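## Task

Slide or carry the blue bin, and no other bin, to the edge of the bench closest to the arms. Then set the hook lying flat on the bench next to that bin, with its handle sticking out past that same edge. All other objects must stay on whatever surface they rest on now. Nothing may count as placed if it only stays there because a robot holds it. Finish by opening the grippers and pulling the arms away.

## Robot and tools

Setup. Three identical i2rt Big YAM arms, named arm1, arm2 and arm3, each have six joints, a two-finger gripper and a wrist camera (arm1_cam_wrist, arm2_cam_wrist, arm3_cam_wrist). Two fixed room cameras, room_a and room_b, watch the scene. With joints 1 and 6 at zero and the hand level and pointing forward, the wrist camera rides on top of the hand looking toward the fingertips. The hand can reach roughly 1.0 m out from the joint 1 axis. Loose objects may occasionally get nudged by an outside push.

Frame. Everything shares one scene frame with its origin on the floor and +z up. The hand point is midway between the fingertips; the hand's z axis runs along the fingers and the fingers close along its y axis. Foot poses are not printed. No call takes Cartesian poses; all motion is by joint angles.

execute_actions. Argument actions is a list holding exactly one action (or empty, which only returns state and images). The action is an object keyed by robot name; under each name goes a joints object. Each entry in joints is an absolute target, not an offset: joint1_rad, joint2_rad, joint3_rad, joint4_rad, joint5_rad, joint6_rad in radians and gripper_m in metres. Name only the joints you want to set; any robot or joint left out may keep pushing toward its previous target. Ranges (and done tolerances): joint1_rad -2.879 to 2.879 (±0.045), turns the arm about its foot, positive counter-clockwise seen from above, 0 points along the foot's facing; joint2_rad 0 to 3.141 (±0.14), shoulder, 0 has the upper arm pointing back roughly level, increasing lifts it up and over to the front; joint3_rad 0 to 3.019 (±0.09), elbow, 0 is fully folded, increasing opens; joint4_rad -1.692 to 1.57 (±0.055), hand pitch, positive tips the fingers up; joint5_rad -1.57 to 1.57 (±0.03), sideways hand swing, positive toward the arm's right; joint6_rad -2.094 to 2.094 (±0.035), hand roll, positive clockwise seen from behind the hand; gripper_m 0 to 0.093 (±0.003), fingertip gap, with grip force of about 50 to 62 N per pad, lower on some. Example: {"arm1": {"joints": {"gripper_m": 0.05}}, "arm2": {"joints": {"joint1_rad": 0.3}}}. All named motions start at once and may finish at different times; joints move at different speeds, so the hand can sweep a wide path between postures. One action runs at most 15 s. Optional cameras picks which images come back (names above, or "all"; omitted or null means all, [] means none). An unknown key, camera or out-of-range number rejects the whole call and nothing moves.

Reading results. Each result gives each robot's state, joint_positions, and images listed in order on the pictures line. joint_status tells how each commanded motion ended: off_target (stopped short and may still push), contact_stop or time_out (gives up the target and holds where it stopped; a time_out joint may keep a target clipped to at most 0.375, 0.375, 0.113, 0.225, 0.075, 0.3 rad from its position, joints 1 to 6, and keeps pushing, moving on its own if freed). "joint command not followed", often with a cause line, means a self- and inter-arm collision check blocked that arm's joint targets; the gripper part still runs, and blocked joints show not_followed and may be retried with later actions. on_its_own lists what is happening without this call's command; its "held at" value is a held target, not the current position. To stop a stuck push, command a joint to its reported position. Very small target changes may not move a joint. A joint holding a load sags.

wait: seconds from 0 to 10; sends nothing new and returns the same state and images as an empty action.

zoom_image: camera (one of the five names) and region [x0, y0, x1, y1] in pixels of that camera's latest full image, origin top-left, region no larger than 504 by 504. Images are 504x504; wrist and room intrinsics are approximate pinhole with radial distortion (for example room_a fx=fy=361.101, room_b 252.983, arm1 wrist 260.528, arm2 269.132, arm3 248.586).

finished_scene: scene is the current scene's number; it ends that scene once the last command has been held, reports whether the task succeeded, and gives the next task. It is final. Replying with no tool call ends everything remaining. When resuming from a summary, first send an empty actions list to learn the scene and task.

Cautions. The arms do not stop on contact and can push hard; sustained pushing or holding loads heats motors. A MOTOR HOT line appears at 85 °C; at 100 °C that whole arm and its gripper go limp and fall, shown as an OVER-TEMPERATURE FAULT, with unfinished keys reading limit_stop_at_motor_heat (resend targets afterward). Heat partly persists into the next scene. Never press two robots hard against each other, and avoid hard hits; the collision check can be late and ignores fingers, gripper housings and wrist cameras, and no state line reports arm-to-arm contact. Objects touching robots are fine. Arms run independently. Do not knock anything off the work area or onto the floor, which ends the scene. Avoid drops, slips and slams. While the model thinks, robots keep holding their last command. Fewer seconds of robot motion is better.

Each tool is called after "Call:" as name(argument=value, ...) on one line, values as JSON.

## Session

I'll start by looking at the scene.

Call:
execute_actions(actions=[])

Scene clock: 0.00 s.
Motor temperatures (°C, as the motors report them): arm1=[27 25 28 30 29 29] | arm2=[28 28 29 27 27 28] | arm3=[28 26 27 26 29 27]
arm1.joint_positions: joint1_rad=-0.420 joint2_rad=+0.539 joint3_rad=+1.493 joint4_rad=-1.520 joint5_rad=-0.142 joint6_rad=-0.730 gripper_m=+0.094
arm1.joint_status: not commanded
arm1.hand: x=-0.8813 y=+0.1531 z=+1.3234 quat_wxyz=(-0.455, +0.718, -0.502, -0.161) (m; scene frame)
arm2.joint_positions: joint1_rad=-0.553 joint2_rad=+0.614 joint3_rad=+1.496 joint4_rad=-1.604 joint5_rad=+0.174 joint6_rad=-0.702 gripper_m=+0.094
arm2.joint_status: not commanded
arm2.hand: x=+0.1364 y=+0.1263 z=+1.2718 quat_wxyz=(-0.423, +0.639, -0.642, +0.031) (m; scene frame)
arm3.joint_positions: joint1_rad=-0.801 joint2_rad=+0.361 joint3_rad=+1.695 joint4_rad=-1.587 joint5_rad=-0.053 joint6_rad=+0.268 gripper_m=+0.095
arm3.joint_status: not commanded
arm3.hand: x=+0.9312 y=+0.0168 z=+1.4375 quat_wxyz=(-0.502, +0.252, -0.750, -0.348) (m; scene frame)
pictures: arm1_cam_wrist, arm2_cam_wrist, arm3_cam_wrist, room_a, room_b
Images, in order (width x height): arm1_cam_wrist 504x504, arm2_cam_wrist 504x504, arm3_cam_wrist 504x504, room_a 504x504, room_b 504x504.

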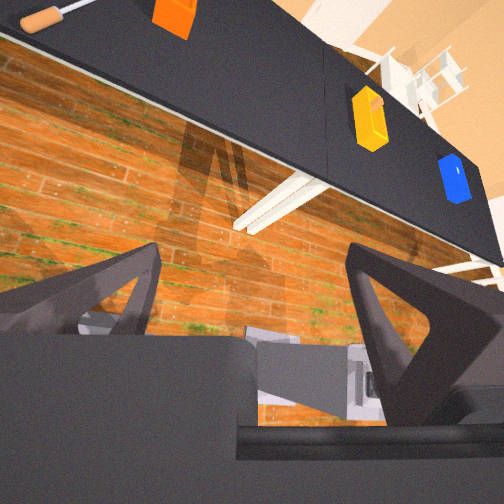

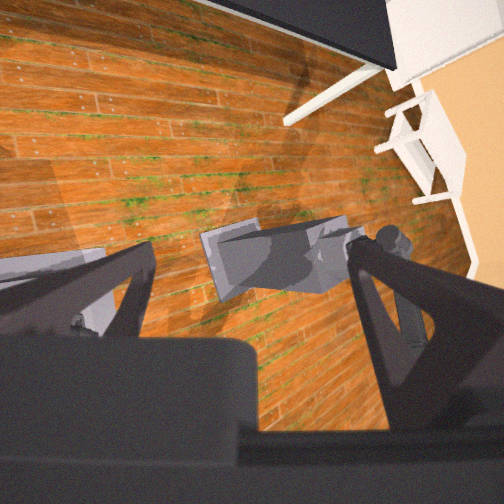

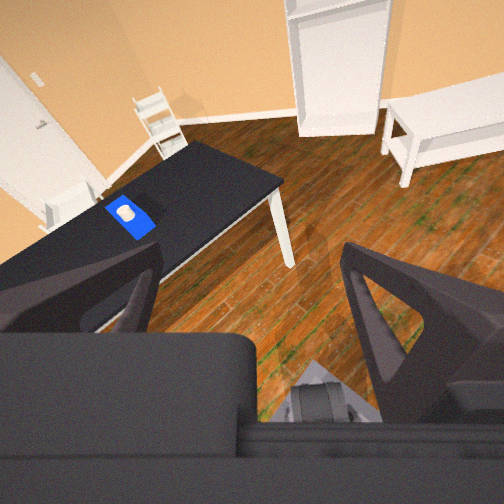

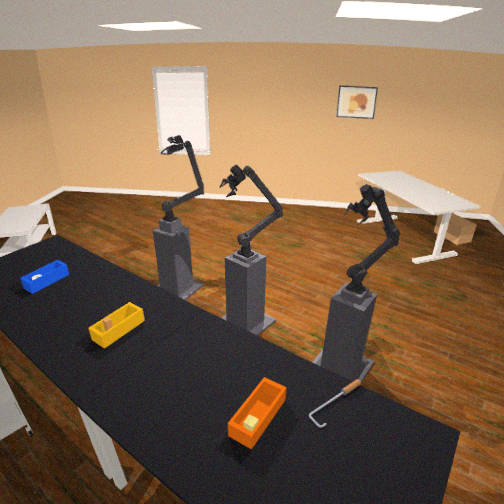

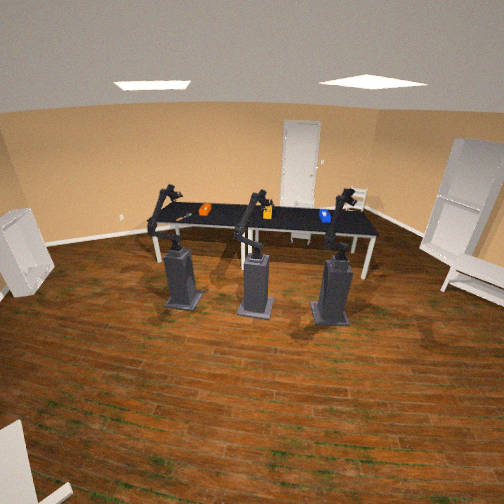

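Call:
zoom_image(camera="room_a", region=[200, 340, 420, 480])

Call:
zoom_image(camera="room_b", region=[130, 170, 400, 300])

Call:
zoom_image(camera="room_a", region=[0, 230, 180, 360])

Region (200, 340, 420, 480) of room_a's 504x504 image, scaled by 2.291, with more detail than that image has; it fills the top 321 rows of this view, and the rest is white.

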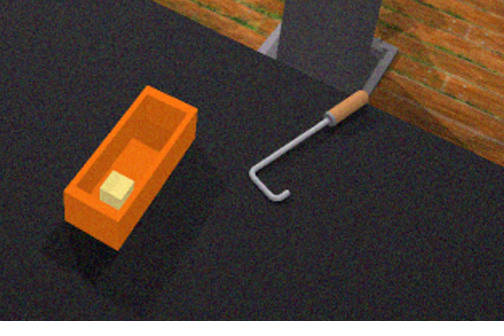

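Region (130, 170, 400, 300) of room_b's 504x504 image, scaled by 1.867, with more detail than that image has; it fills the top 243 rows of this view, and the rest is white.

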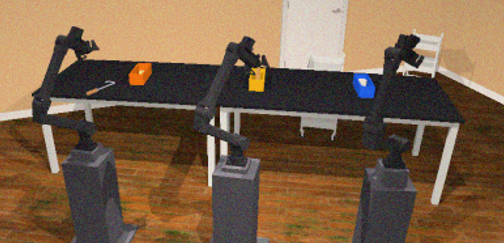

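Region (0, 230, 180, 360) of room_a's 504x504 image, scaled by 2.800, with more detail than that image has.

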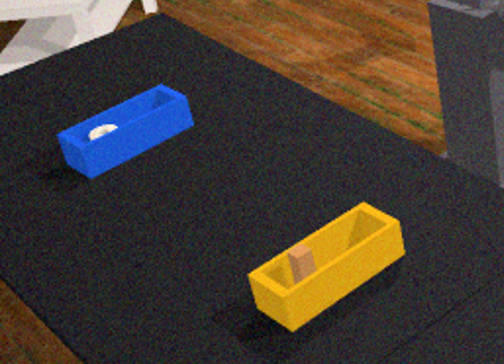

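Call:
execute_actions(actions=[{"arm1":{"joints":{"joint1_rad":0,"joint2_rad":1.2,"joint3_rad":1.3,"joint4_rad":-1.0,"joint5_rad":0,"joint6_rad":0}},"arm2":{"joints":{"joint1_rad":0,"joint2_rad":1.5,"joint3_rad":1.7,"joint4_rad":-1.1,"joint5_rad":0,"joint6_rad":0}},"arm3":{"joints":{"joint1_rad":0,"joint2_rad":1.0,"joint3_rad":1.4,"joint4_rad":-1.2,"joint5_rad":0,"joint6_rad":0}}}])

Scene clock: 3.67 s.
Motor temperatures (°C, as the motors report them): arm1=[27 25 28 30 29 29] | arm2=[28 28 29 27 27 28] | arm3=[28 26 28 26 29 27]
arm1.joint_positions: joint1_rad=-0.006 joint2_rad=+1.210 joint3_rad=+1.287 joint4_rad=-1.014 joint5_rad=-0.002 joint6_rad=-0.015 gripper_m=+0.094
arm1.joint_status: all done
arm1.hand: x=-0.9156 y=+0.4775 z=+1.1005 quat_wxyz=(-0.219, +0.664, -0.680, -0.221) (m; scene frame)
arm2.joint_positions: joint1_rad=+0.001 joint2_rad=+1.506 joint3_rad=+1.672 joint4_rad=-1.112 joint5_rad=+0.002 joint6_rad=-0.011 gripper_m=+0.094
arm2.joint_status: all done
arm2.hand: x=+0.0551 y=+0.5864 z=+1.1117 quat_wxyz=(-0.233, +0.651, -0.693, -0.206) (m; scene frame)
arm3.joint_positions: joint1_rad=+0.003 joint2_rad=+0.996 joint3_rad=+1.367 joint4_rad=-1.212 joint5_rad=+0.001 joint6_rad=+0.009 gripper_m=+0.095
arm3.joint_status: all done
arm3.hand: x=+0.8834 y=+0.3867 z=+1.2396 quat_wxyz=(-0.236, +0.692, -0.628, -0.267) (m; scene frame)
pictures: arm1_cam_wrist, arm2_cam_wrist, arm3_cam_wrist, room_a, room_b
Images, in order (width x height): arm1_cam_wrist 504x504, arm2_cam_wrist 504x504, arm3_cam_wrist 504x504, room_a 504x504, room_b 504x504.

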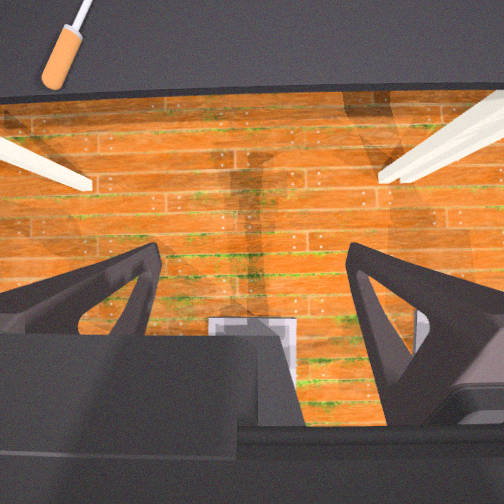

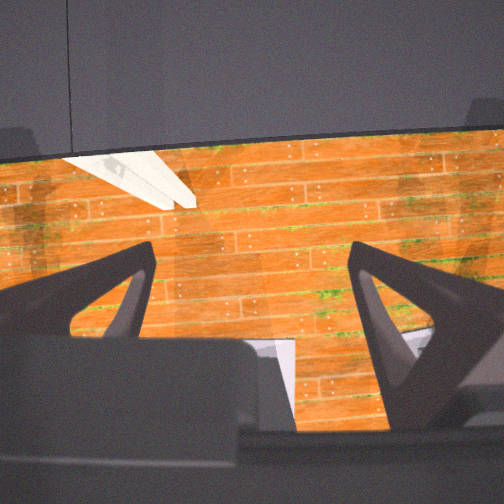

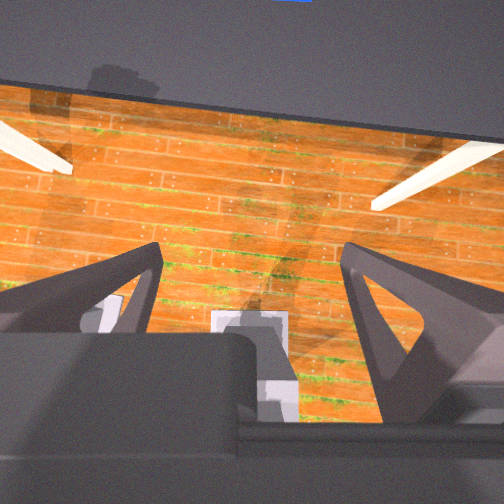

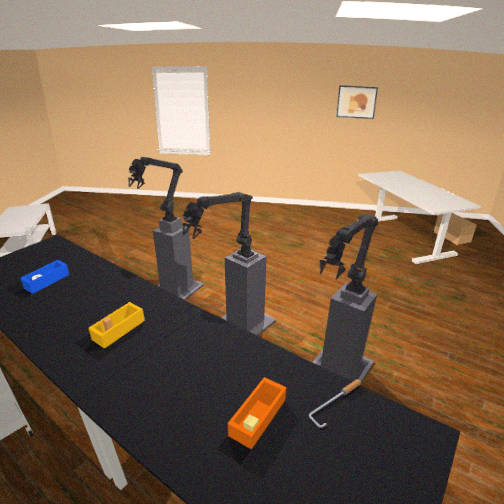

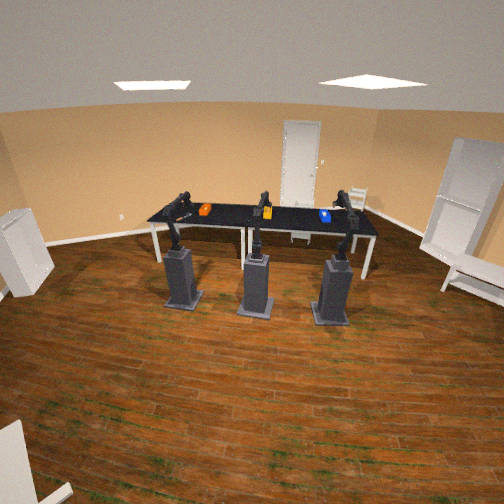

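Call:
execute_actions(actions=[{"arm1":{"joints":{"joint4_rad":-0.3}},"arm2":{"joints":{"joint3_rad":2.2}},"arm3":{"joints":{"joint2_rad":1.6,"joint3_rad":1.9,"joint4_rad":-0.8}}}])

Scene clock: 7.63 s.
Motor temperatures (°C, as the motors report them): arm1=[27 25 29 30 29 29] | arm2=[28 28 30 27 27 28] | arm3=[28 26 28 26 29 27]
arm1.joint_positions: joint1_rad=-0.006 joint2_rad=+1.210 joint3_rad=+1.287 joint4_rad=-0.317 joint5_rad=-0.002 joint6_rad=-0.015 gripper_m=+0.094
arm1.joint_status: all done
arm1.hand: x=-0.9101 y=+0.5708 z=+1.2402 quat_wxyz=(-0.442, +0.547, -0.565, -0.431) (m; scene frame)
arm2.joint_positions: joint1_rad=+0.001 joint2_rad=+1.486 joint3_rad=+2.174 joint4_rad=-1.109 joint5_rad=+0.002 joint6_rad=-0.010 gripper_m=+0.094
arm2.joint_status: all done
arm2.hand: x=+0.0513 y=+0.5759 z=+1.3908 quat_wxyz=(-0.407, +0.574, -0.610, -0.366) (m; scene frame)
arm3.joint_positions: joint1_rad=+0.003 joint2_rad=+1.619 joint3_rad=+1.840 joint4_rad=-0.814 joint5_rad=+0.001 joint6_rad=+0.009 gripper_m=+0.095
arm3.joint_status: all done
arm3.hand: x=+0.8519 y=+0.6768 z=+1.2503 quat_wxyz=(-0.311, +0.654, -0.593, -0.351) (m; scene frame)
pictures: arm1_cam_wrist, arm2_cam_wrist, arm3_cam_wrist, room_a, room_b
Images, in order (width x height): arm1_cam_wrist 504x504, arm2_cam_wrist 504x504, arm3_cam_wrist 504x504, room_a 504x504, room_b 504x504.

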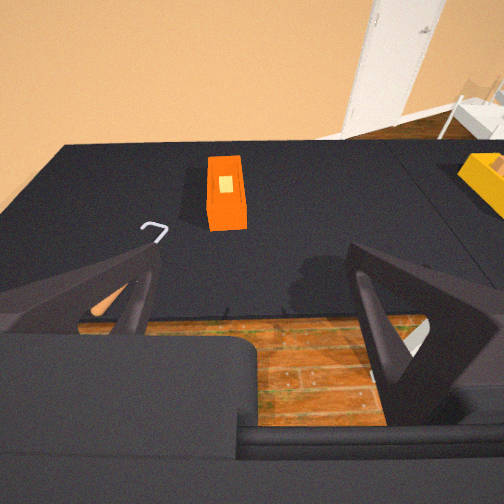

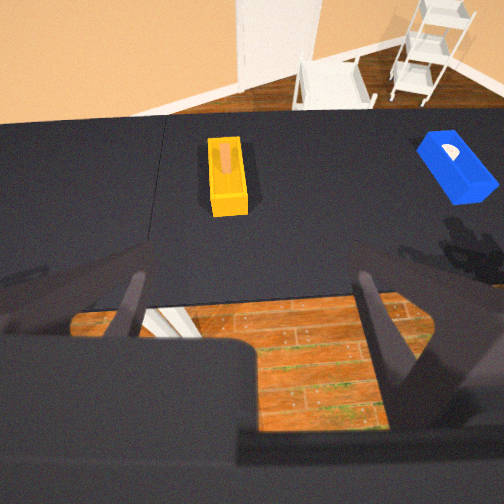

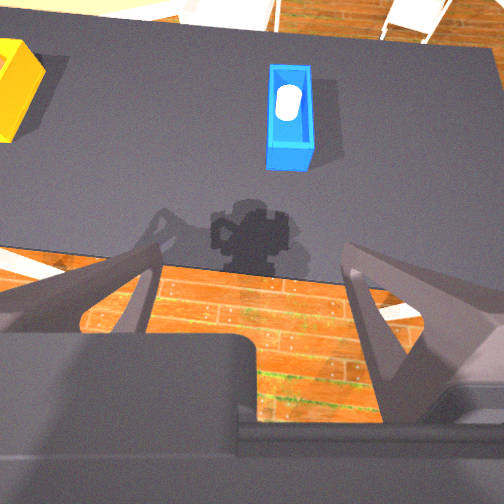

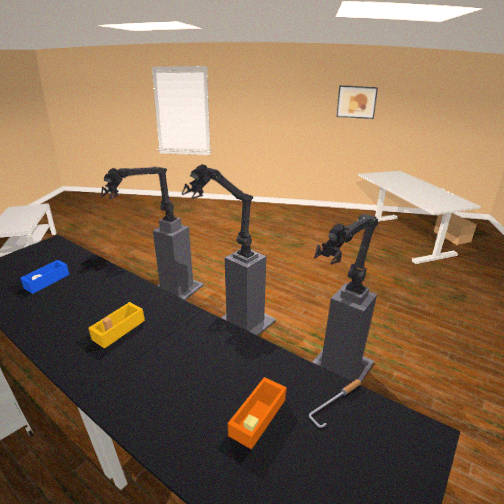

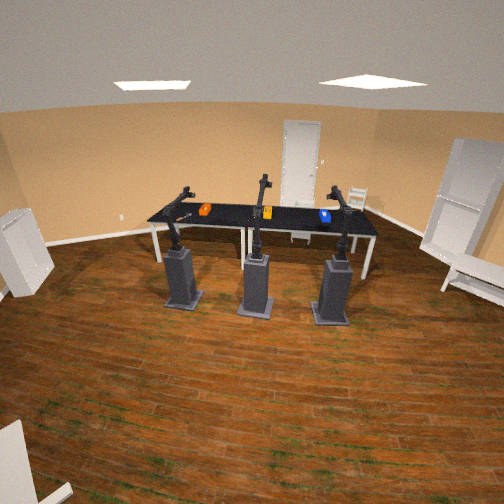

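Call:
execute_actions(actions=[{"arm1":{"joints":{"joint1_rad":0.61,"joint2_rad":2.05,"joint3_rad":2.14,"joint4_rad":-0.61,"joint5_rad":0.735,"joint6_rad":0.67}}}], cameras=["arm1_cam_wrist","room_a"])

Scene clock: 19.63 s.
Motor temperatures (°C, as the motors report them): arm1=[27 25 31 30 29 29] | arm2=[28 29 31 27 27 28] | arm3=[28 27 31 26 29 27]
arm1.joint_positions: joint1_rad=+0.618 joint2_rad=+2.059 joint3_rad=+2.089 joint4_rad=-0.607 joint5_rad=+0.732 joint6_rad=+0.654 gripper_m=+0.094
arm1.joint_status: all done
arm1.hand: x=-1.2864 y=+0.7380 z=+1.1009 quat_wxyz=(-0.377, +0.433, -0.719, -0.391) (m; scene frame)
arm2.joint_positions: joint1_rad=+0.001 joint2_rad=+1.486 joint3_rad=+2.174 joint4_rad=-1.109 joint5_rad=+0.002 joint6_rad=-0.010 gripper_m=+0.094
arm2.joint_status: not commanded
arm2.hand: x=+0.0513 y=+0.5759 z=+1.3908 quat_wxyz=(-0.407, +0.574, -0.610, -0.366) (m; scene frame)
arm3.joint_positions: joint1_rad=+0.003 joint2_rad=+1.619 joint3_rad=+1.840 joint4_rad=-0.814 joint5_rad=+0.001 joint6_rad=+0.009 gripper_m=+0.095
arm3.joint_status: not commanded
arm3.hand: x=+0.8519 y=+0.6768 z=+1.2503 quat_wxyz=(-0.311, +0.654, -0.593, -0.351) (m; scene frame)
pictures: arm1_cam_wrist, room_a
Images, in order (width x height): arm1_cam_wrist 504x504, room_a 504x504.

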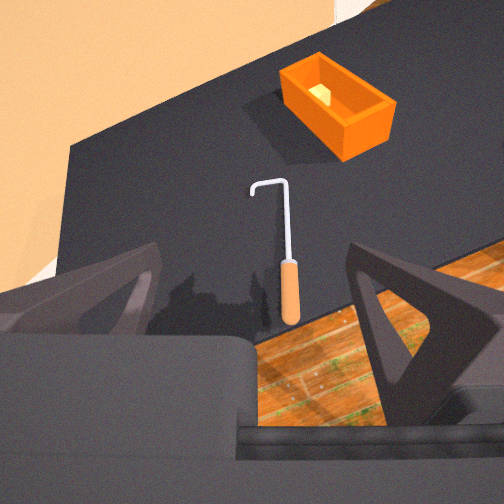

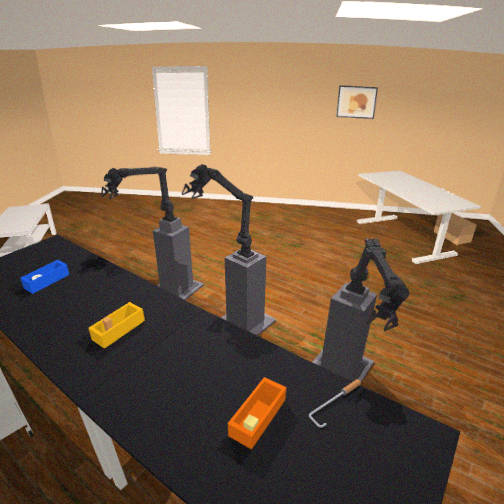

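Call:
execute_actions(actions=[{"arm1":{"joints":{"joint1_rad":0.56,"joint2_rad":2.43,"joint3_rad":2.21,"joint4_rad":-0.545,"joint5_rad":0.714,"joint6_rad":0.63}}}], cameras=["arm1_cam_wrist","room_a"])

Scene clock: 23.30 s.
Motor temperatures (°C, as the motors report them): arm1=[27 26 31 30 29 29] | arm2=[28 29 31 27 27 28] | arm3=[28 27 32 26 29 27]
arm1.joint_positions: joint1_rad=+0.560 joint2_rad=+2.431 joint3_rad=+2.177 joint4_rad=-0.551 joint5_rad=+0.715 joint6_rad=+0.645 gripper_m=+0.094
arm1.joint_status: all done
arm1.hand: x=-1.2765 y=+0.8026 z=+0.8503 quat_wxyz=(-0.381, +0.478, -0.738, -0.284) (m; scene frame)
arm2.joint_positions: joint1_rad=+0.001 joint2_rad=+1.486 joint3_rad=+2.174 joint4_rad=-1.109 joint5_rad=+0.002 joint6_rad=-0.010 gripper_m=+0.094
arm2.joint_status: not commanded
arm2.hand: x=+0.0513 y=+0.5759 z=+1.3908 quat_wxyz=(-0.407, +0.574, -0.610, -0.366) (m; scene frame)
arm3.joint_positions: joint1_rad=+0.003 joint2_rad=+1.619 joint3_rad=+1.840 joint4_rad=-0.814 joint5_rad=+0.001 joint6_rad=+0.009 gripper_m=+0.095
arm3.joint_status: not commanded
arm3.hand: x=+0.8519 y=+0.6768 z=+1.2503 quat_wxyz=(-0.311, +0.654, -0.593, -0.351) (m; scene frame)
pictures: arm1_cam_wrist, room_a
Images, in order (width x height): arm1_cam_wrist 504x504, room_a 504x504.

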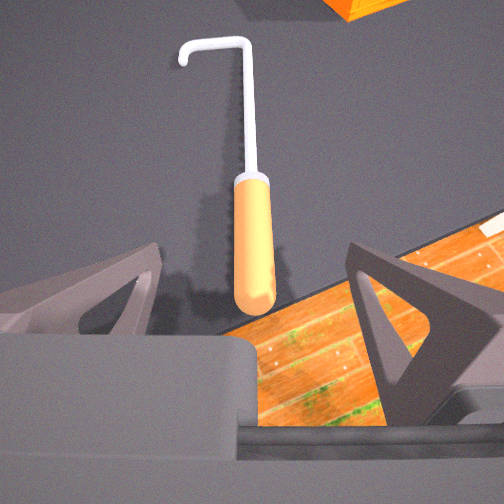

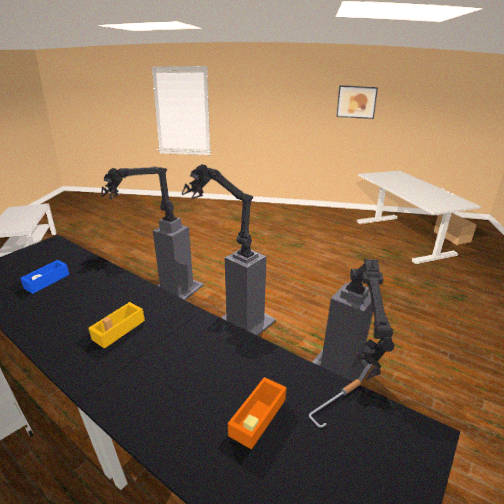

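Call:
execute_actions(actions=[{"arm1":{"joints":{"joint1_rad":0.517,"joint2_rad":2.59,"joint3_rad":2.37,"joint4_rad":-0.505,"joint5_rad":0.695,"joint6_rad":0.54}}}], cameras=["arm1_cam_wrist","room_a"])

Scene clock: 26.00 s.
Motor temperatures (°C, as the motors report them): arm1=[27 26 31 30 29 29] | arm2=[28 29 31 27 27 28] | arm3=[28 27 32 26 29 27]
arm1.joint_positions: joint1_rad=+0.522 joint2_rad=+2.582 joint3_rad=+2.322 joint4_rad=-0.514 joint5_rad=+0.698 joint6_rad=+0.555 gripper_m=+0.094
arm1.joint_status: all done
arm1.hand: x=-1.2628 y=+0.8410 z=+0.7985 quat_wxyz=(-0.393, +0.494, -0.725, -0.275) (m; scene frame)
arm2.joint_positions: joint1_rad=+0.001 joint2_rad=+1.486 joint3_rad=+2.174 joint4_rad=-1.109 joint5_rad=+0.002 joint6_rad=-0.010 gripper_m=+0.094
arm2.joint_status: not commanded
arm2.hand: x=+0.0513 y=+0.5759 z=+1.3908 quat_wxyz=(-0.407, +0.574, -0.610, -0.366) (m; scene frame)
arm3.joint_positions: joint1_rad=+0.003 joint2_rad=+1.619 joint3_rad=+1.840 joint4_rad=-0.814 joint5_rad=+0.001 joint6_rad=+0.009 gripper_m=+0.095
arm3.joint_status: not commanded
arm3.hand: x=+0.8519 y=+0.6768 z=+1.2503 quat_wxyz=(-0.311, +0.654, -0.593, -0.351) (m; scene frame)
pictures: arm1_cam_wrist, room_a
Images, in order (width x height): arm1_cam_wrist 504x504, room_a 504x504.

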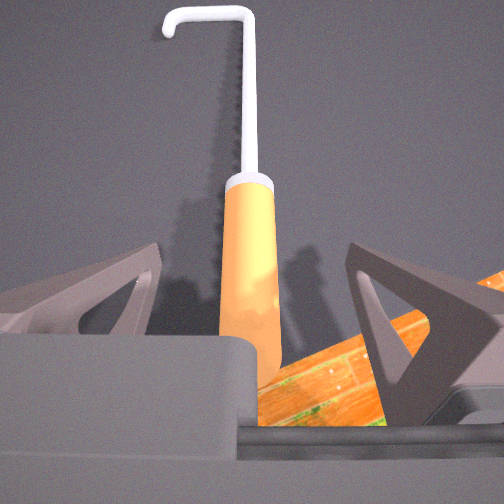

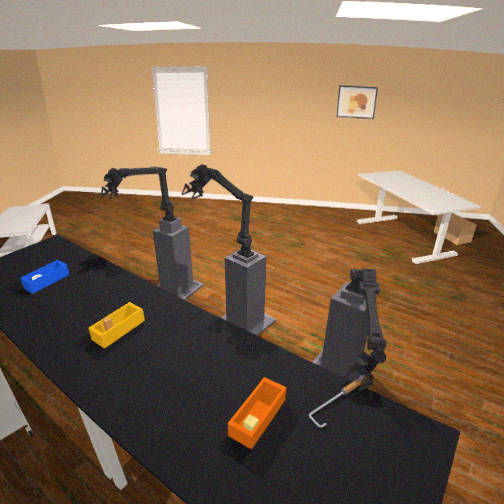

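Call:
execute_actions(actions=[{"arm1":{"joints":{"joint2_rad":2.617}}}], cameras=["arm1_cam_wrist"])

Scene clock: 26.73 s.
Motor temperatures (°C, as the motors report them): arm1=[27 26 31 30 29 29] | arm2=[28 29 31 27 27 28] | arm3=[28 27 32 26 29 27]
arm1.joint_positions: joint1_rad=+0.522 joint2_rad=+2.586 joint3_rad=+2.322 joint4_rad=-0.514 joint5_rad=+0.698 joint6_rad=+0.555 gripper_m=+0.094
arm1.joint_status: all done
arm1.hand: x=-1.2627 y=+0.8406 z=+0.7948 quat_wxyz=(-0.393, +0.495, -0.725, -0.273) (m; scene frame)
arm2.joint_positions: joint1_rad=+0.001 joint2_rad=+1.486 joint3_rad=+2.174 joint4_rad=-1.109 joint5_rad=+0.002 joint6_rad=-0.010 gripper_m=+0.094
arm2.joint_status: not commanded
arm2.hand: x=+0.0513 y=+0.5759 z=+1.3908 quat_wxyz=(-0.407, +0.574, -0.610, -0.366) (m; scene frame)
arm3.joint_positions: joint1_rad=+0.003 joint2_rad=+1.619 joint3_rad=+1.840 joint4_rad=-0.814 joint5_rad=+0.001 joint6_rad=+0.009 gripper_m=+0.095
arm3.joint_status: not commanded
arm3.hand: x=+0.8519 y=+0.6768 z=+1.2503 quat_wxyz=(-0.311, +0.654, -0.593, -0.351) (m; scene frame)
pictures: arm1_cam_wrist
Images, in order (width x height): arm1_cam_wrist 504x504.

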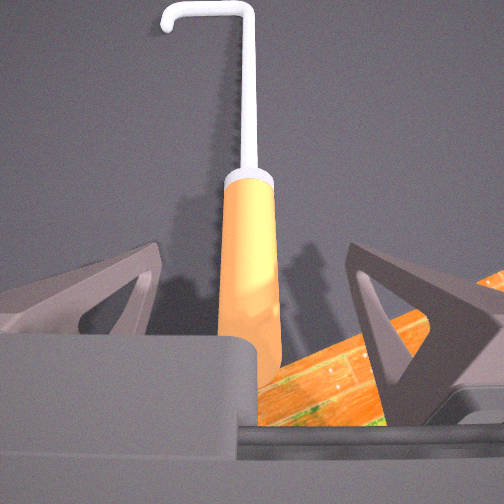

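Call:
execute_actions(actions=[{"arm1":{"joints":{"joint2_rad":2.64}}}], cameras=["arm1_cam_wrist"])

Scene clock: 27.60 s.
Motor temperatures (°C, as the motors report them): arm1=[27 26 32 30 29 29] | arm2=[28 29 31 27 27 28] | arm3=[28 27 32 26 29 27]
arm1.joint_positions: joint1_rad=+0.522 joint2_rad=+2.614 joint3_rad=+2.322 joint4_rad=-0.512 joint5_rad=+0.699 joint6_rad=+0.555 gripper_m=+0.094
arm1.joint_status: all done
arm1.hand: x=-1.2617 y=+0.8381 z=+0.7708 quat_wxyz=(-0.392, +0.501, -0.726, -0.262) (m; scene frame)
arm2.joint_positions: joint1_rad=+0.001 joint2_rad=+1.486 joint3_rad=+2.174 joint4_rad=-1.109 joint5_rad=+0.002 joint6_rad=-0.010 gripper_m=+0.094
arm2.joint_status: not commanded
arm2.hand: x=+0.0513 y=+0.5759 z=+1.3908 quat_wxyz=(-0.407, +0.574, -0.610, -0.366) (m; scene frame)
arm3.joint_positions: joint1_rad=+0.003 joint2_rad=+1.619 joint3_rad=+1.840 joint4_rad=-0.814 joint5_rad=+0.001 joint6_rad=+0.009 gripper_m=+0.095
arm3.joint_status: not commanded
arm3.hand: x=+0.8519 y=+0.6768 z=+1.2503 quat_wxyz=(-0.311, +0.654, -0.593, -0.351) (m; scene frame)
pictures: arm1_cam_wrist
Images, in order (width x height): arm1_cam_wrist 504x504.

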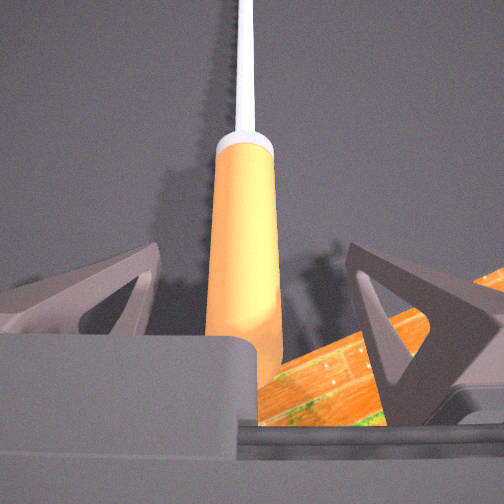

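Call:
execute_actions(actions=[{"arm1":{"joints":{"joint2_rad":2.612,"gripper_m":0.02}}}], cameras=["arm1_cam_wrist"])

Scene clock: 28.67 s.
Motor temperatures (°C, as the motors report them): arm1=[27 27 32 30 29 29] | arm2=[28 29 32 27 27 28] | arm3=[28 27 32 26 29 27]
arm1.joint_positions: joint1_rad=+0.522 joint2_rad=+2.614 joint3_rad=+2.322 joint4_rad=-0.512 joint5_rad=+0.696 joint6_rad=+0.554 gripper_m=+0.029
arm1.joint_status: gripper_m off_target (ended at +0.029, target +0.020); the others done
arm1.hand: x=-1.2621 y=+0.8382 z=+0.7706 quat_wxyz=(-0.391, +0.502, -0.726, -0.262) (m; scene frame)
arm2.joint_positions: joint1_rad=+0.001 joint2_rad=+1.486 joint3_rad=+2.174 joint4_rad=-1.109 joint5_rad=+0.002 joint6_rad=-0.010 gripper_m=+0.094
arm2.joint_status: not commanded
arm2.hand: x=+0.0513 y=+0.5759 z=+1.3908 quat_wxyz=(-0.407, +0.574, -0.610, -0.366) (m; scene frame)
arm3.joint_positions: joint1_rad=+0.003 joint2_rad=+1.619 joint3_rad=+1.840 joint4_rad=-0.814 joint5_rad=+0.001 joint6_rad=+0.009 gripper_m=+0.095
arm3.joint_status: not commanded
arm3.hand: x=+0.8519 y=+0.6768 z=+1.2503 quat_wxyz=(-0.311, +0.654, -0.593, -0.351) (m; scene frame)
pictures: arm1_cam_wrist
Images, in order (width x height): arm1_cam_wrist 504x504.

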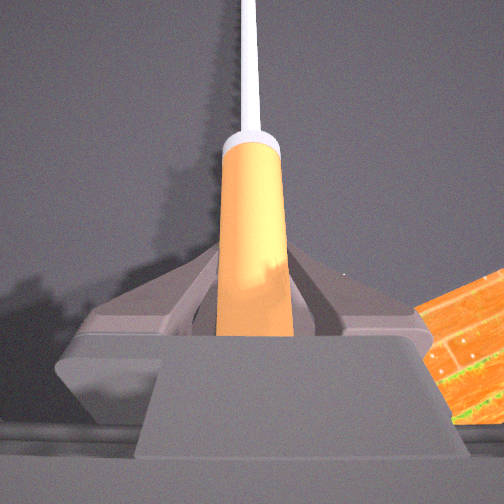

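Call:
execute_actions(actions=[{"arm1":{"joints":{"joint2_rad":2.40}},"arm2":{"joints":{"joint1_rad":0.25,"joint2_rad":2.0,"joint3_rad":2.35,"joint4_rad":-0.44,"joint5_rad":0.51,"joint6_rad":0.39}}}], cameras=["arm1_cam_wrist"])

Call:
execute_actions(actions=[{"arm1":{"joints":{"joint1_rad":-0.605,"joint4_rad":-0.415,"joint5_rad":-0.51,"joint6_rad":-0.40}},"arm2":{"joints":{"joint2_rad":2.2}}}], cameras=["arm1_cam_wrist","room_a","room_b"])

Scene clock: 32.97 s.
Motor temperatures (°C, as the motors report them): arm1=[27 27 32 30 29 29] | arm2=[28 29 32 27 27 28] | arm3=[28 27 33 26 29 27]
arm1.joint_positions: joint1_rad=+0.521 joint2_rad=+2.415 joint3_rad=+2.322 joint4_rad=-0.525 joint5_rad=+0.687 joint6_rad=+0.551 gripper_m=+0.029
arm1.joint_status: all done
arm1.hand: x=-1.2634 y=+0.8439 z=+0.9428 quat_wxyz=(-0.396, +0.458, -0.718, -0.343) (m; scene frame)
arm2.joint_positions: joint1_rad=+0.259 joint2_rad=+2.000 joint3_rad=+2.315 joint4_rad=-0.455 joint5_rad=+0.507 joint6_rad=+0.380 gripper_m=+0.094
arm2.joint_status: all done
arm2.hand: x=-0.0592 y=+0.8297 z=+1.2689 quat_wxyz=(-0.477, +0.337, -0.665, -0.465) (m; scene frame)
arm3.joint_positions: joint1_rad=+0.003 joint2_rad=+1.619 joint3_rad=+1.840 joint4_rad=-0.814 joint5_rad=+0.001 joint6_rad=+0.009 gripper_m=+0.095
arm3.joint_status: not commanded
arm3.hand: x=+0.8519 y=+0.6768 z=+1.2503 quat_wxyz=(-0.311, +0.654, -0.593, -0.351) (m; scene frame)
pictures: arm1_cam_wrist
Images, in order (width x height): arm1_cam_wrist 504x504.

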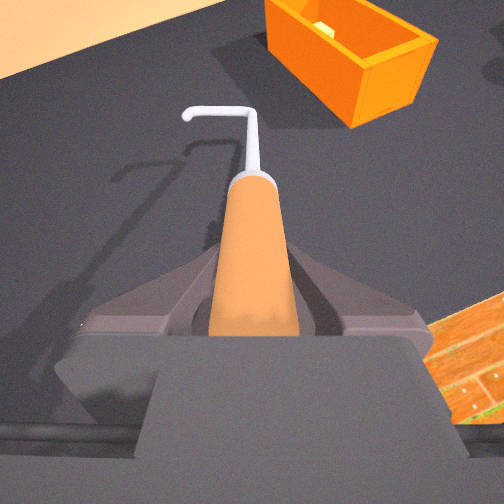

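Scene clock: 35.67 s.
Motor temperatures (°C, as the motors report them): arm1=[27 28 32 30 29 29] | arm2=[28 29 32 27 27 28] | arm3=[28 27 33 26 29 27]
arm1.joint_positions: joint1_rad=-0.613 joint2_rad=+2.424 joint3_rad=+2.322 joint4_rad=-0.452 joint5_rad=-0.501 joint6_rad=-0.390 gripper_m=+0.029
arm1.joint_status: all done
arm1.hand: x=-0.4478 y=+0.7879 z=+0.9240 quat_wxyz=(-0.392, +0.611, -0.598, -0.339) (m; scene frame)
arm2.joint_positions: joint1_rad=+0.259 joint2_rad=+2.218 joint3_rad=+2.325 joint4_rad=-0.447 joint5_rad=+0.508 joint6_rad=+0.380 gripper_m=+0.094
arm2.joint_status: all done
arm2.hand: x=-0.0696 y=+0.8985 z=+1.0941 quat_wxyz=(-0.455, +0.389, -0.699, -0.390) (m; scene frame)
arm3.joint_positions: joint1_rad=+0.003 joint2_rad=+1.619 joint3_rad=+1.840 joint4_rad=-0.814 joint5_rad=+0.001 joint6_rad=+0.009 gripper_m=+0.095
arm3.joint_status: not commanded
arm3.hand: x=+0.8519 y=+0.6768 z=+1.2503 quat_wxyz=(-0.311, +0.654, -0.593, -0.351) (m; scene frame)
pictures: arm1_cam_wrist, room_a, room_b
Images, in order (width x height): arm1_cam_wrist 504x504, room_a 504x504, room_b 504x504.

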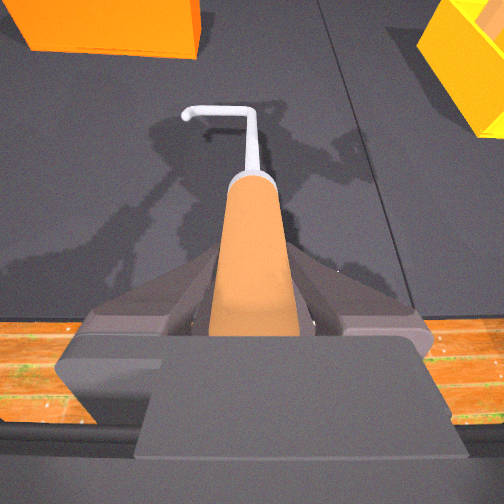

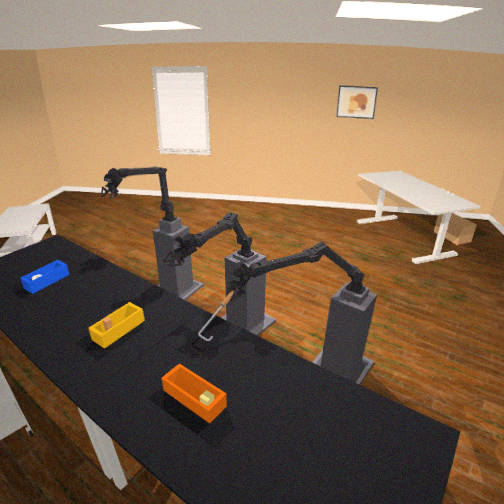

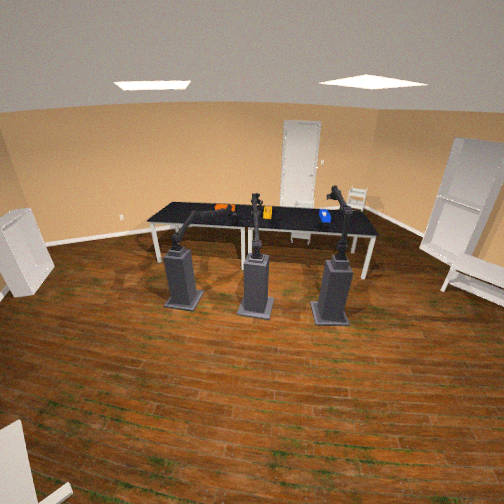

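Call:
execute_actions(actions=[{"arm1":{"joints":{"gripper_m":0.0,"joint1_rad":-0.625,"joint4_rad":0.30,"joint5_rad":-0.655,"joint6_rad":-0.09}}}], cameras=["arm1_cam_wrist"])

Scene clock: 39.97 s.
Motor temperatures (°C, as the motors report them): arm1=[27 28 33 30 29 29] | arm2=[28 29 32 27 27 28] | arm3=[28 27 33 26 29 27]
arm1.joint_positions: joint1_rad=-0.615 joint2_rad=+2.424 joint3_rad=+2.322 joint4_rad=+0.255 joint5_rad=-0.653 joint6_rad=-0.110 gripper_m=+0.029
arm1.joint_status: gripper_m off_target (ended at +0.029, target +0.000); the others done
arm1.hand: x=-0.4517 y=+0.8140 z=+1.0745 quat_wxyz=(-0.574, +0.513, -0.419, -0.482) (m; scene frame)
arm2.joint_positions: joint1_rad=+0.259 joint2_rad=+2.218 joint3_rad=+2.325 joint4_rad=-0.447 joint5_rad=+0.508 joint6_rad=+0.380 gripper_m=+0.094
arm2.joint_status: not commanded
arm2.hand: x=-0.0696 y=+0.8985 z=+1.0941 quat_wxyz=(-0.455, +0.389, -0.699, -0.390) (m; scene frame)
arm3.joint_positions: joint1_rad=+0.003 joint2_rad=+1.619 joint3_rad=+1.840 joint4_rad=-0.814 joint5_rad=+0.001 joint6_rad=+0.009 gripper_m=+0.095
arm3.joint_status: not commanded
arm3.hand: x=+0.8519 y=+0.6768 z=+1.2503 quat_wxyz=(-0.311, +0.654, -0.593, -0.351) (m; scene frame)
pictures: arm1_cam_wrist
Images, in order (width x height): arm1_cam_wrist 504x504.

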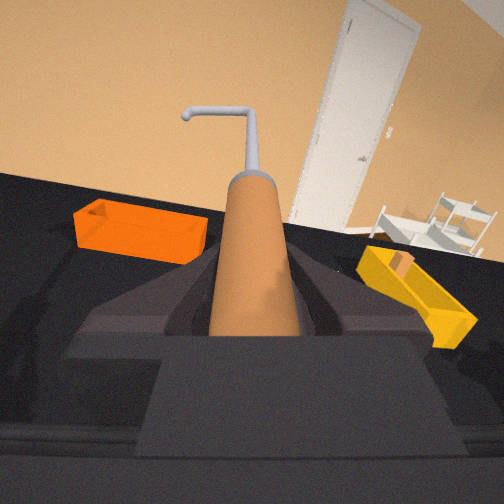

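Call:
execute_actions(actions=[{"arm1":{"joints":{"joint2_rad":2.46,"joint3_rad":1.985,"joint4_rad":0.49}}}], cameras=["arm1_cam_wrist","room_a"])

Scene clock: 41.93 s.
Motor temperatures (°C, as the motors report them): arm1=[27 28 33 30 29 29] | arm2=[28 30 33 27 27 28] | arm3=[28 27 33 26 29 27]
arm1.joint_positions: joint1_rad=-0.615 joint2_rad=+2.515 joint3_rad=+1.940 joint4_rad=+0.448 joint5_rad=-0.654 joint6_rad=-0.108 gripper_m=+0.029
arm1.joint_status: all done
arm1.hand: x=-0.4814 y=+0.7805 z=+0.8167 quat_wxyz=(-0.474, +0.532, -0.516, -0.475) (m; scene frame)
arm2.joint_positions: joint1_rad=+0.259 joint2_rad=+2.218 joint3_rad=+2.325 joint4_rad=-0.447 joint5_rad=+0.508 joint6_rad=+0.380 gripper_m=+0.094
arm2.joint_status: not commanded
arm2.hand: x=-0.0696 y=+0.8985 z=+1.0941 quat_wxyz=(-0.455, +0.389, -0.699, -0.390) (m; scene frame)
arm3.joint_positions: joint1_rad=+0.003 joint2_rad=+1.619 joint3_rad=+1.840 joint4_rad=-0.814 joint5_rad=+0.001 joint6_rad=+0.009 gripper_m=+0.095
arm3.joint_status: not commanded
arm3.hand: x=+0.8519 y=+0.6768 z=+1.2503 quat_wxyz=(-0.311, +0.654, -0.593, -0.351) (m; scene frame)
pictures: arm1_cam_wrist, room_a
Images, in order (width x height): arm1_cam_wrist 504x504, room_a 504x504.

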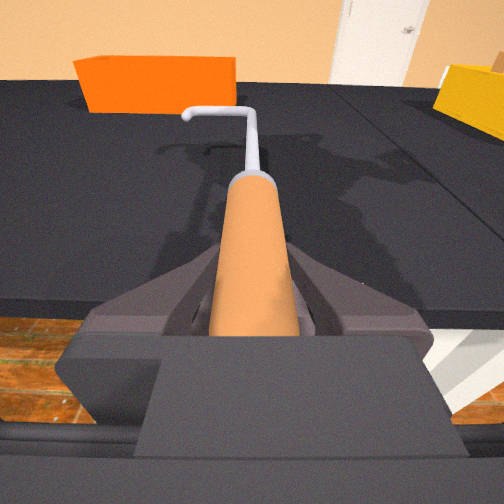

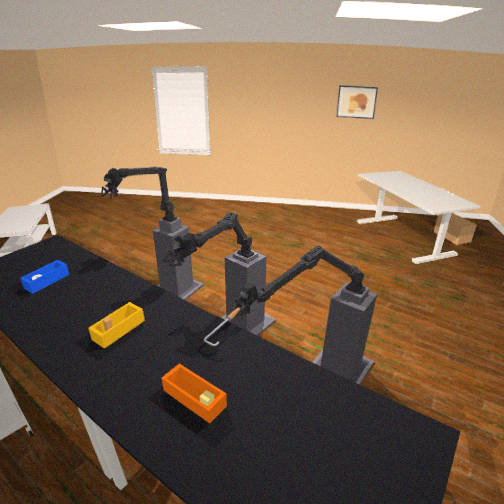

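Call:
execute_actions(actions=[{"arm1":{"joints":{"joint2_rad":2.505}}}], cameras=["arm1_cam_wrist"])

Scene clock: 42.83 s.
Motor temperatures (°C, as the motors report them): arm1=[27 28 33 30 29 29] | arm2=[28 30 33 27 27 28] | arm3=[28 27 33 26 29 27]
arm1.joint_positions: joint1_rad=-0.615 joint2_rad=+2.516 joint3_rad=+1.940 joint4_rad=+0.448 joint5_rad=-0.654 joint6_rad=-0.108 gripper_m=+0.029
arm1.joint_status: all done
arm1.hand: x=-0.4814 y=+0.7805 z=+0.8164 quat_wxyz=(-0.474, +0.532, -0.516, -0.475) (m; scene frame)
arm2.joint_positions: joint1_rad=+0.259 joint2_rad=+2.218 joint3_rad=+2.325 joint4_rad=-0.447 joint5_rad=+0.508 joint6_rad=+0.380 gripper_m=+0.094
arm2.joint_status: not commanded
arm2.hand: x=-0.0696 y=+0.8985 z=+1.0941 quat_wxyz=(-0.455, +0.389, -0.699, -0.390) (m; scene frame)
arm3.joint_positions: joint1_rad=+0.003 joint2_rad=+1.619 joint3_rad=+1.840 joint4_rad=-0.814 joint5_rad=+0.001 joint6_rad=+0.009 gripper_m=+0.095
arm3.joint_status: not commanded
arm3.hand: x=+0.8519 y=+0.6768 z=+1.2503 quat_wxyz=(-0.311, +0.654, -0.593, -0.351) (m; scene frame)
pictures: arm1_cam_wrist
Images, in order (width x height): arm1_cam_wrist 504x504.

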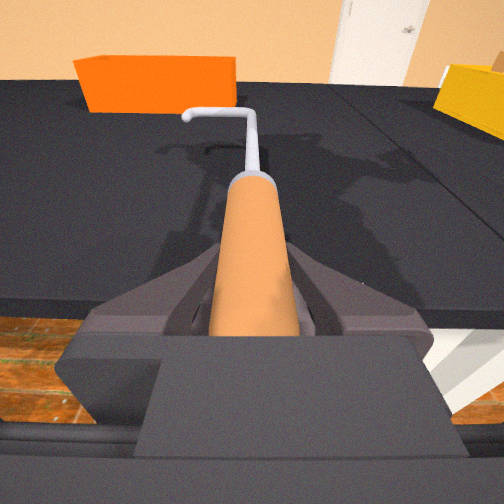

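Call:
execute_actions(actions=[{"arm1":{"joints":{"joint2_rad":2.555}}}], cameras=["arm1_cam_wrist"])

Scene clock: 43.93 s.
Motor temperatures (°C, as the motors report them): arm1=[27 28 33 30 29 29] | arm2=[28 30 33 27 27 28] | arm3=[28 27 33 26 29 27]
arm1.joint_positions: joint1_rad=-0.615 joint2_rad=+2.570 joint3_rad=+1.940 joint4_rad=+0.461 joint5_rad=-0.655 joint6_rad=-0.107 gripper_m=+0.029
arm1.joint_status: all done
arm1.hand: x=-0.4850 y=+0.7769 z=+0.7715 quat_wxyz=(-0.458, +0.534, -0.530, -0.474) (m; scene frame)
arm2.joint_positions: joint1_rad=+0.259 joint2_rad=+2.218 joint3_rad=+2.325 joint4_rad=-0.447 joint5_rad=+0.508 joint6_rad=+0.380 gripper_m=+0.094
arm2.joint_status: not commanded
arm2.hand: x=-0.0696 y=+0.8985 z=+1.0941 quat_wxyz=(-0.455, +0.389, -0.699, -0.390) (m; scene frame)
arm3.joint_positions: joint1_rad=+0.003 joint2_rad=+1.619 joint3_rad=+1.840 joint4_rad=-0.814 joint5_rad=+0.001 joint6_rad=+0.009 gripper_m=+0.095
arm3.joint_status: not commanded
arm3.hand: x=+0.8519 y=+0.6768 z=+1.2503 quat_wxyz=(-0.311, +0.654, -0.593, -0.351) (m; scene frame)
pictures: arm1_cam_wrist
Images, in order (width x height): arm1_cam_wrist 504x504.

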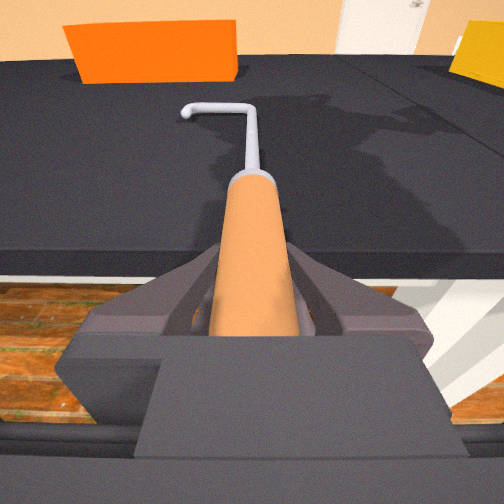

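Call:
execute_actions(actions=[{"arm1":{"joints":{"gripper_m":0.093,"joint2_rad":2.565,"joint4_rad":0.465}}}], cameras=["arm1_cam_wrist","room_a"])

Scene clock: 44.77 s.
Motor temperatures (°C, as the motors report them): arm1=[27 28 33 30 29 29] | arm2=[28 30 33 27 27 28] | arm3=[28 27 33 26 29 27]
arm1.joint_positions: joint1_rad=-0.615 joint2_rad=+2.570 joint3_rad=+1.941 joint4_rad=+0.460 joint5_rad=-0.655 joint6_rad=-0.105 gripper_m=+0.093
arm1.joint_status: all done
arm1.hand: x=-0.4849 y=+0.7771 z=+0.7718 quat_wxyz=(-0.457, +0.533, -0.531, -0.474) (m; scene frame)
arm2.joint_positions: joint1_rad=+0.259 joint2_rad=+2.218 joint3_rad=+2.325 joint4_rad=-0.447 joint5_rad=+0.508 joint6_rad=+0.380 gripper_m=+0.094
arm2.joint_status: not commanded
arm2.hand: x=-0.0696 y=+0.8985 z=+1.0941 quat_wxyz=(-0.455, +0.389, -0.699, -0.390) (m; scene frame)
arm3.joint_positions: joint1_rad=+0.003 joint2_rad=+1.619 joint3_rad=+1.840 joint4_rad=-0.814 joint5_rad=+0.001 joint6_rad=+0.009 gripper_m=+0.095
arm3.joint_status: not commanded
arm3.hand: x=+0.8519 y=+0.6768 z=+1.2503 quat_wxyz=(-0.311, +0.654, -0.593, -0.351) (m; scene frame)
pictures: arm1_cam_wrist, room_a
Images, in order (width x height): arm1_cam_wrist 504x504, room_a 504x504.

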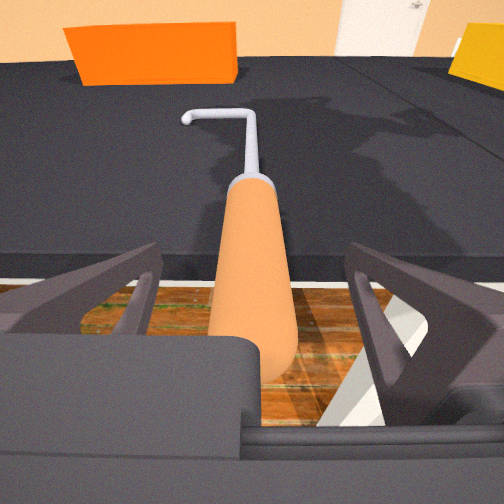

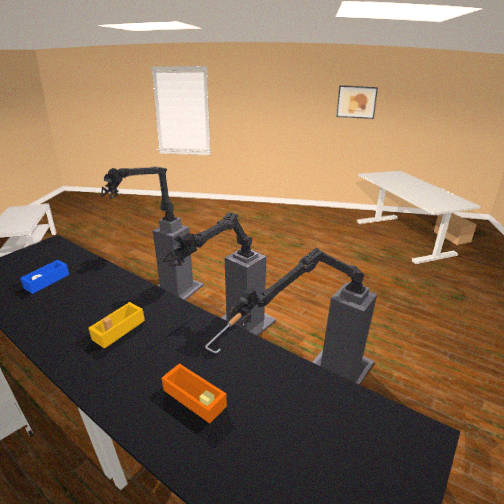

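Call:
execute_actions(actions=[{"arm1":{"joints":{"joint2_rad":2.0}},"arm2":{"joints":{"joint2_rad":2.38,"joint3_rad":2.04,"joint4_rad":0.53,"joint5_rad":0.66,"joint6_rad":0.025}}}], cameras=["room_a"])

Scene clock: 50.17 s.
Motor temperatures (°C, as the motors report them): arm1=[27 28 33 30 29 29] | arm2=[28 30 33 27 27 28] | arm3=[28 27 34 26 29 27]
arm1.joint_positions: joint1_rad=-0.615 joint2_rad=+2.006 joint3_rad=+1.975 joint4_rad=+0.466 joint5_rad=-0.655 joint6_rad=-0.104 gripper_m=+0.093
arm1.joint_status: all done
arm1.hand: x=-0.5231 y=+0.7147 z=+1.2763 quat_wxyz=(-0.660, +0.483, -0.315, -0.482) (m; scene frame)
arm2.joint_positions: joint1_rad=+0.259 joint2_rad=+2.380 joint3_rad=+2.005 joint4_rad=+0.516 joint5_rad=+0.656 joint6_rad=+0.035 gripper_m=+0.094
arm2.joint_status: all done
arm2.hand: x=-0.0492 y=+0.9140 z=+0.9688 quat_wxyz=(-0.617, +0.311, -0.585, -0.425) (m; scene frame)
arm3.joint_positions: joint1_rad=+0.003 joint2_rad=+1.619 joint3_rad=+1.840 joint4_rad=-0.814 joint5_rad=+0.001 joint6_rad=+0.009 gripper_m=+0.095
arm3.joint_status: not commanded
arm3.hand: x=+0.8519 y=+0.6768 z=+1.2503 quat_wxyz=(-0.311, +0.654, -0.593, -0.351) (m; scene frame)
pictures: room_a
Images, in order (width x height): room_a 504x504.

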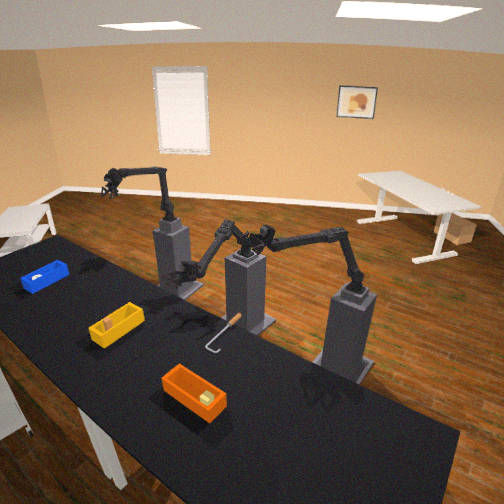

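Call:
execute_actions(actions=[{"arm1":{"joints":{"joint1_rad":0.0,"joint2_rad":1.55}},"arm2":{"joints":{"joint1_rad":0.768,"joint2_rad":2.47}}}], cameras=["arm2_cam_wrist","room_a"])

Scene clock: 52.53 s.
Motor temperatures (°C, as the motors report them): arm1=[27 28 32 30 29 29] | arm2=[28 30 33 27 27 28] | arm3=[28 27 34 26 29 27]
arm1.joint_positions: joint1_rad=+0.012 joint2_rad=+1.555 joint3_rad=+1.979 joint4_rad=+0.468 joint5_rad=-0.659 joint6_rad=-0.103 gripper_m=+0.093
arm1.joint_status: all done
arm1.hand: x=-1.0192 y=+0.5651 z=+1.5933 quat_wxyz=(-0.597, +0.433, +0.007, -0.676) (m; scene frame)
arm2.joint_positions: joint1_rad=+0.768 joint2_rad=+2.469 joint3_rad=+2.006 joint4_rad=+0.518 joint5_rad=+0.659 joint6_rad=+0.032 gripper_m=+0.094
arm2.joint_status: all done
arm2.hand: x=-0.4873 y=+0.7740 z=+0.8844 quat_wxyz=(-0.490, +0.482, -0.493, -0.534) (m; scene frame)
arm3.joint_positions: joint1_rad=+0.003 joint2_rad=+1.619 joint3_rad=+1.840 joint4_rad=-0.814 joint5_rad=+0.001 joint6_rad=+0.009 gripper_m=+0.095
arm3.joint_status: not commanded
arm3.hand: x=+0.8519 y=+0.6768 z=+1.2503 quat_wxyz=(-0.311, +0.654, -0.593, -0.351) (m; scene frame)
pictures: arm2_cam_wrist, room_a
Images, in order (width x height): arm2_cam_wrist 504x504, room_a 504x504.

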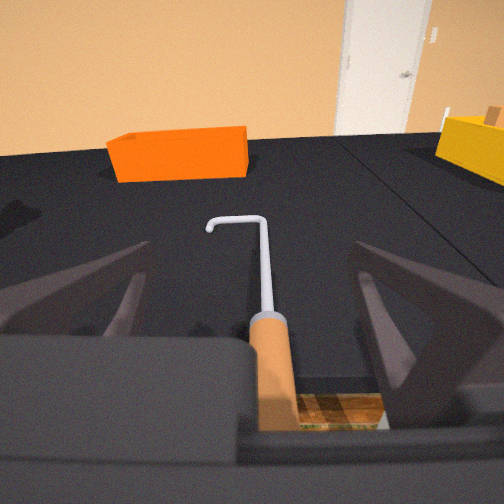

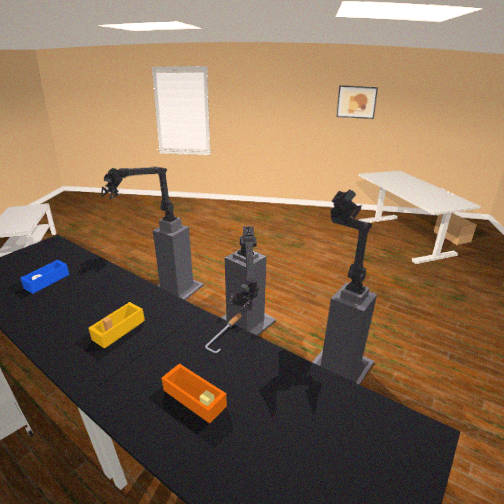

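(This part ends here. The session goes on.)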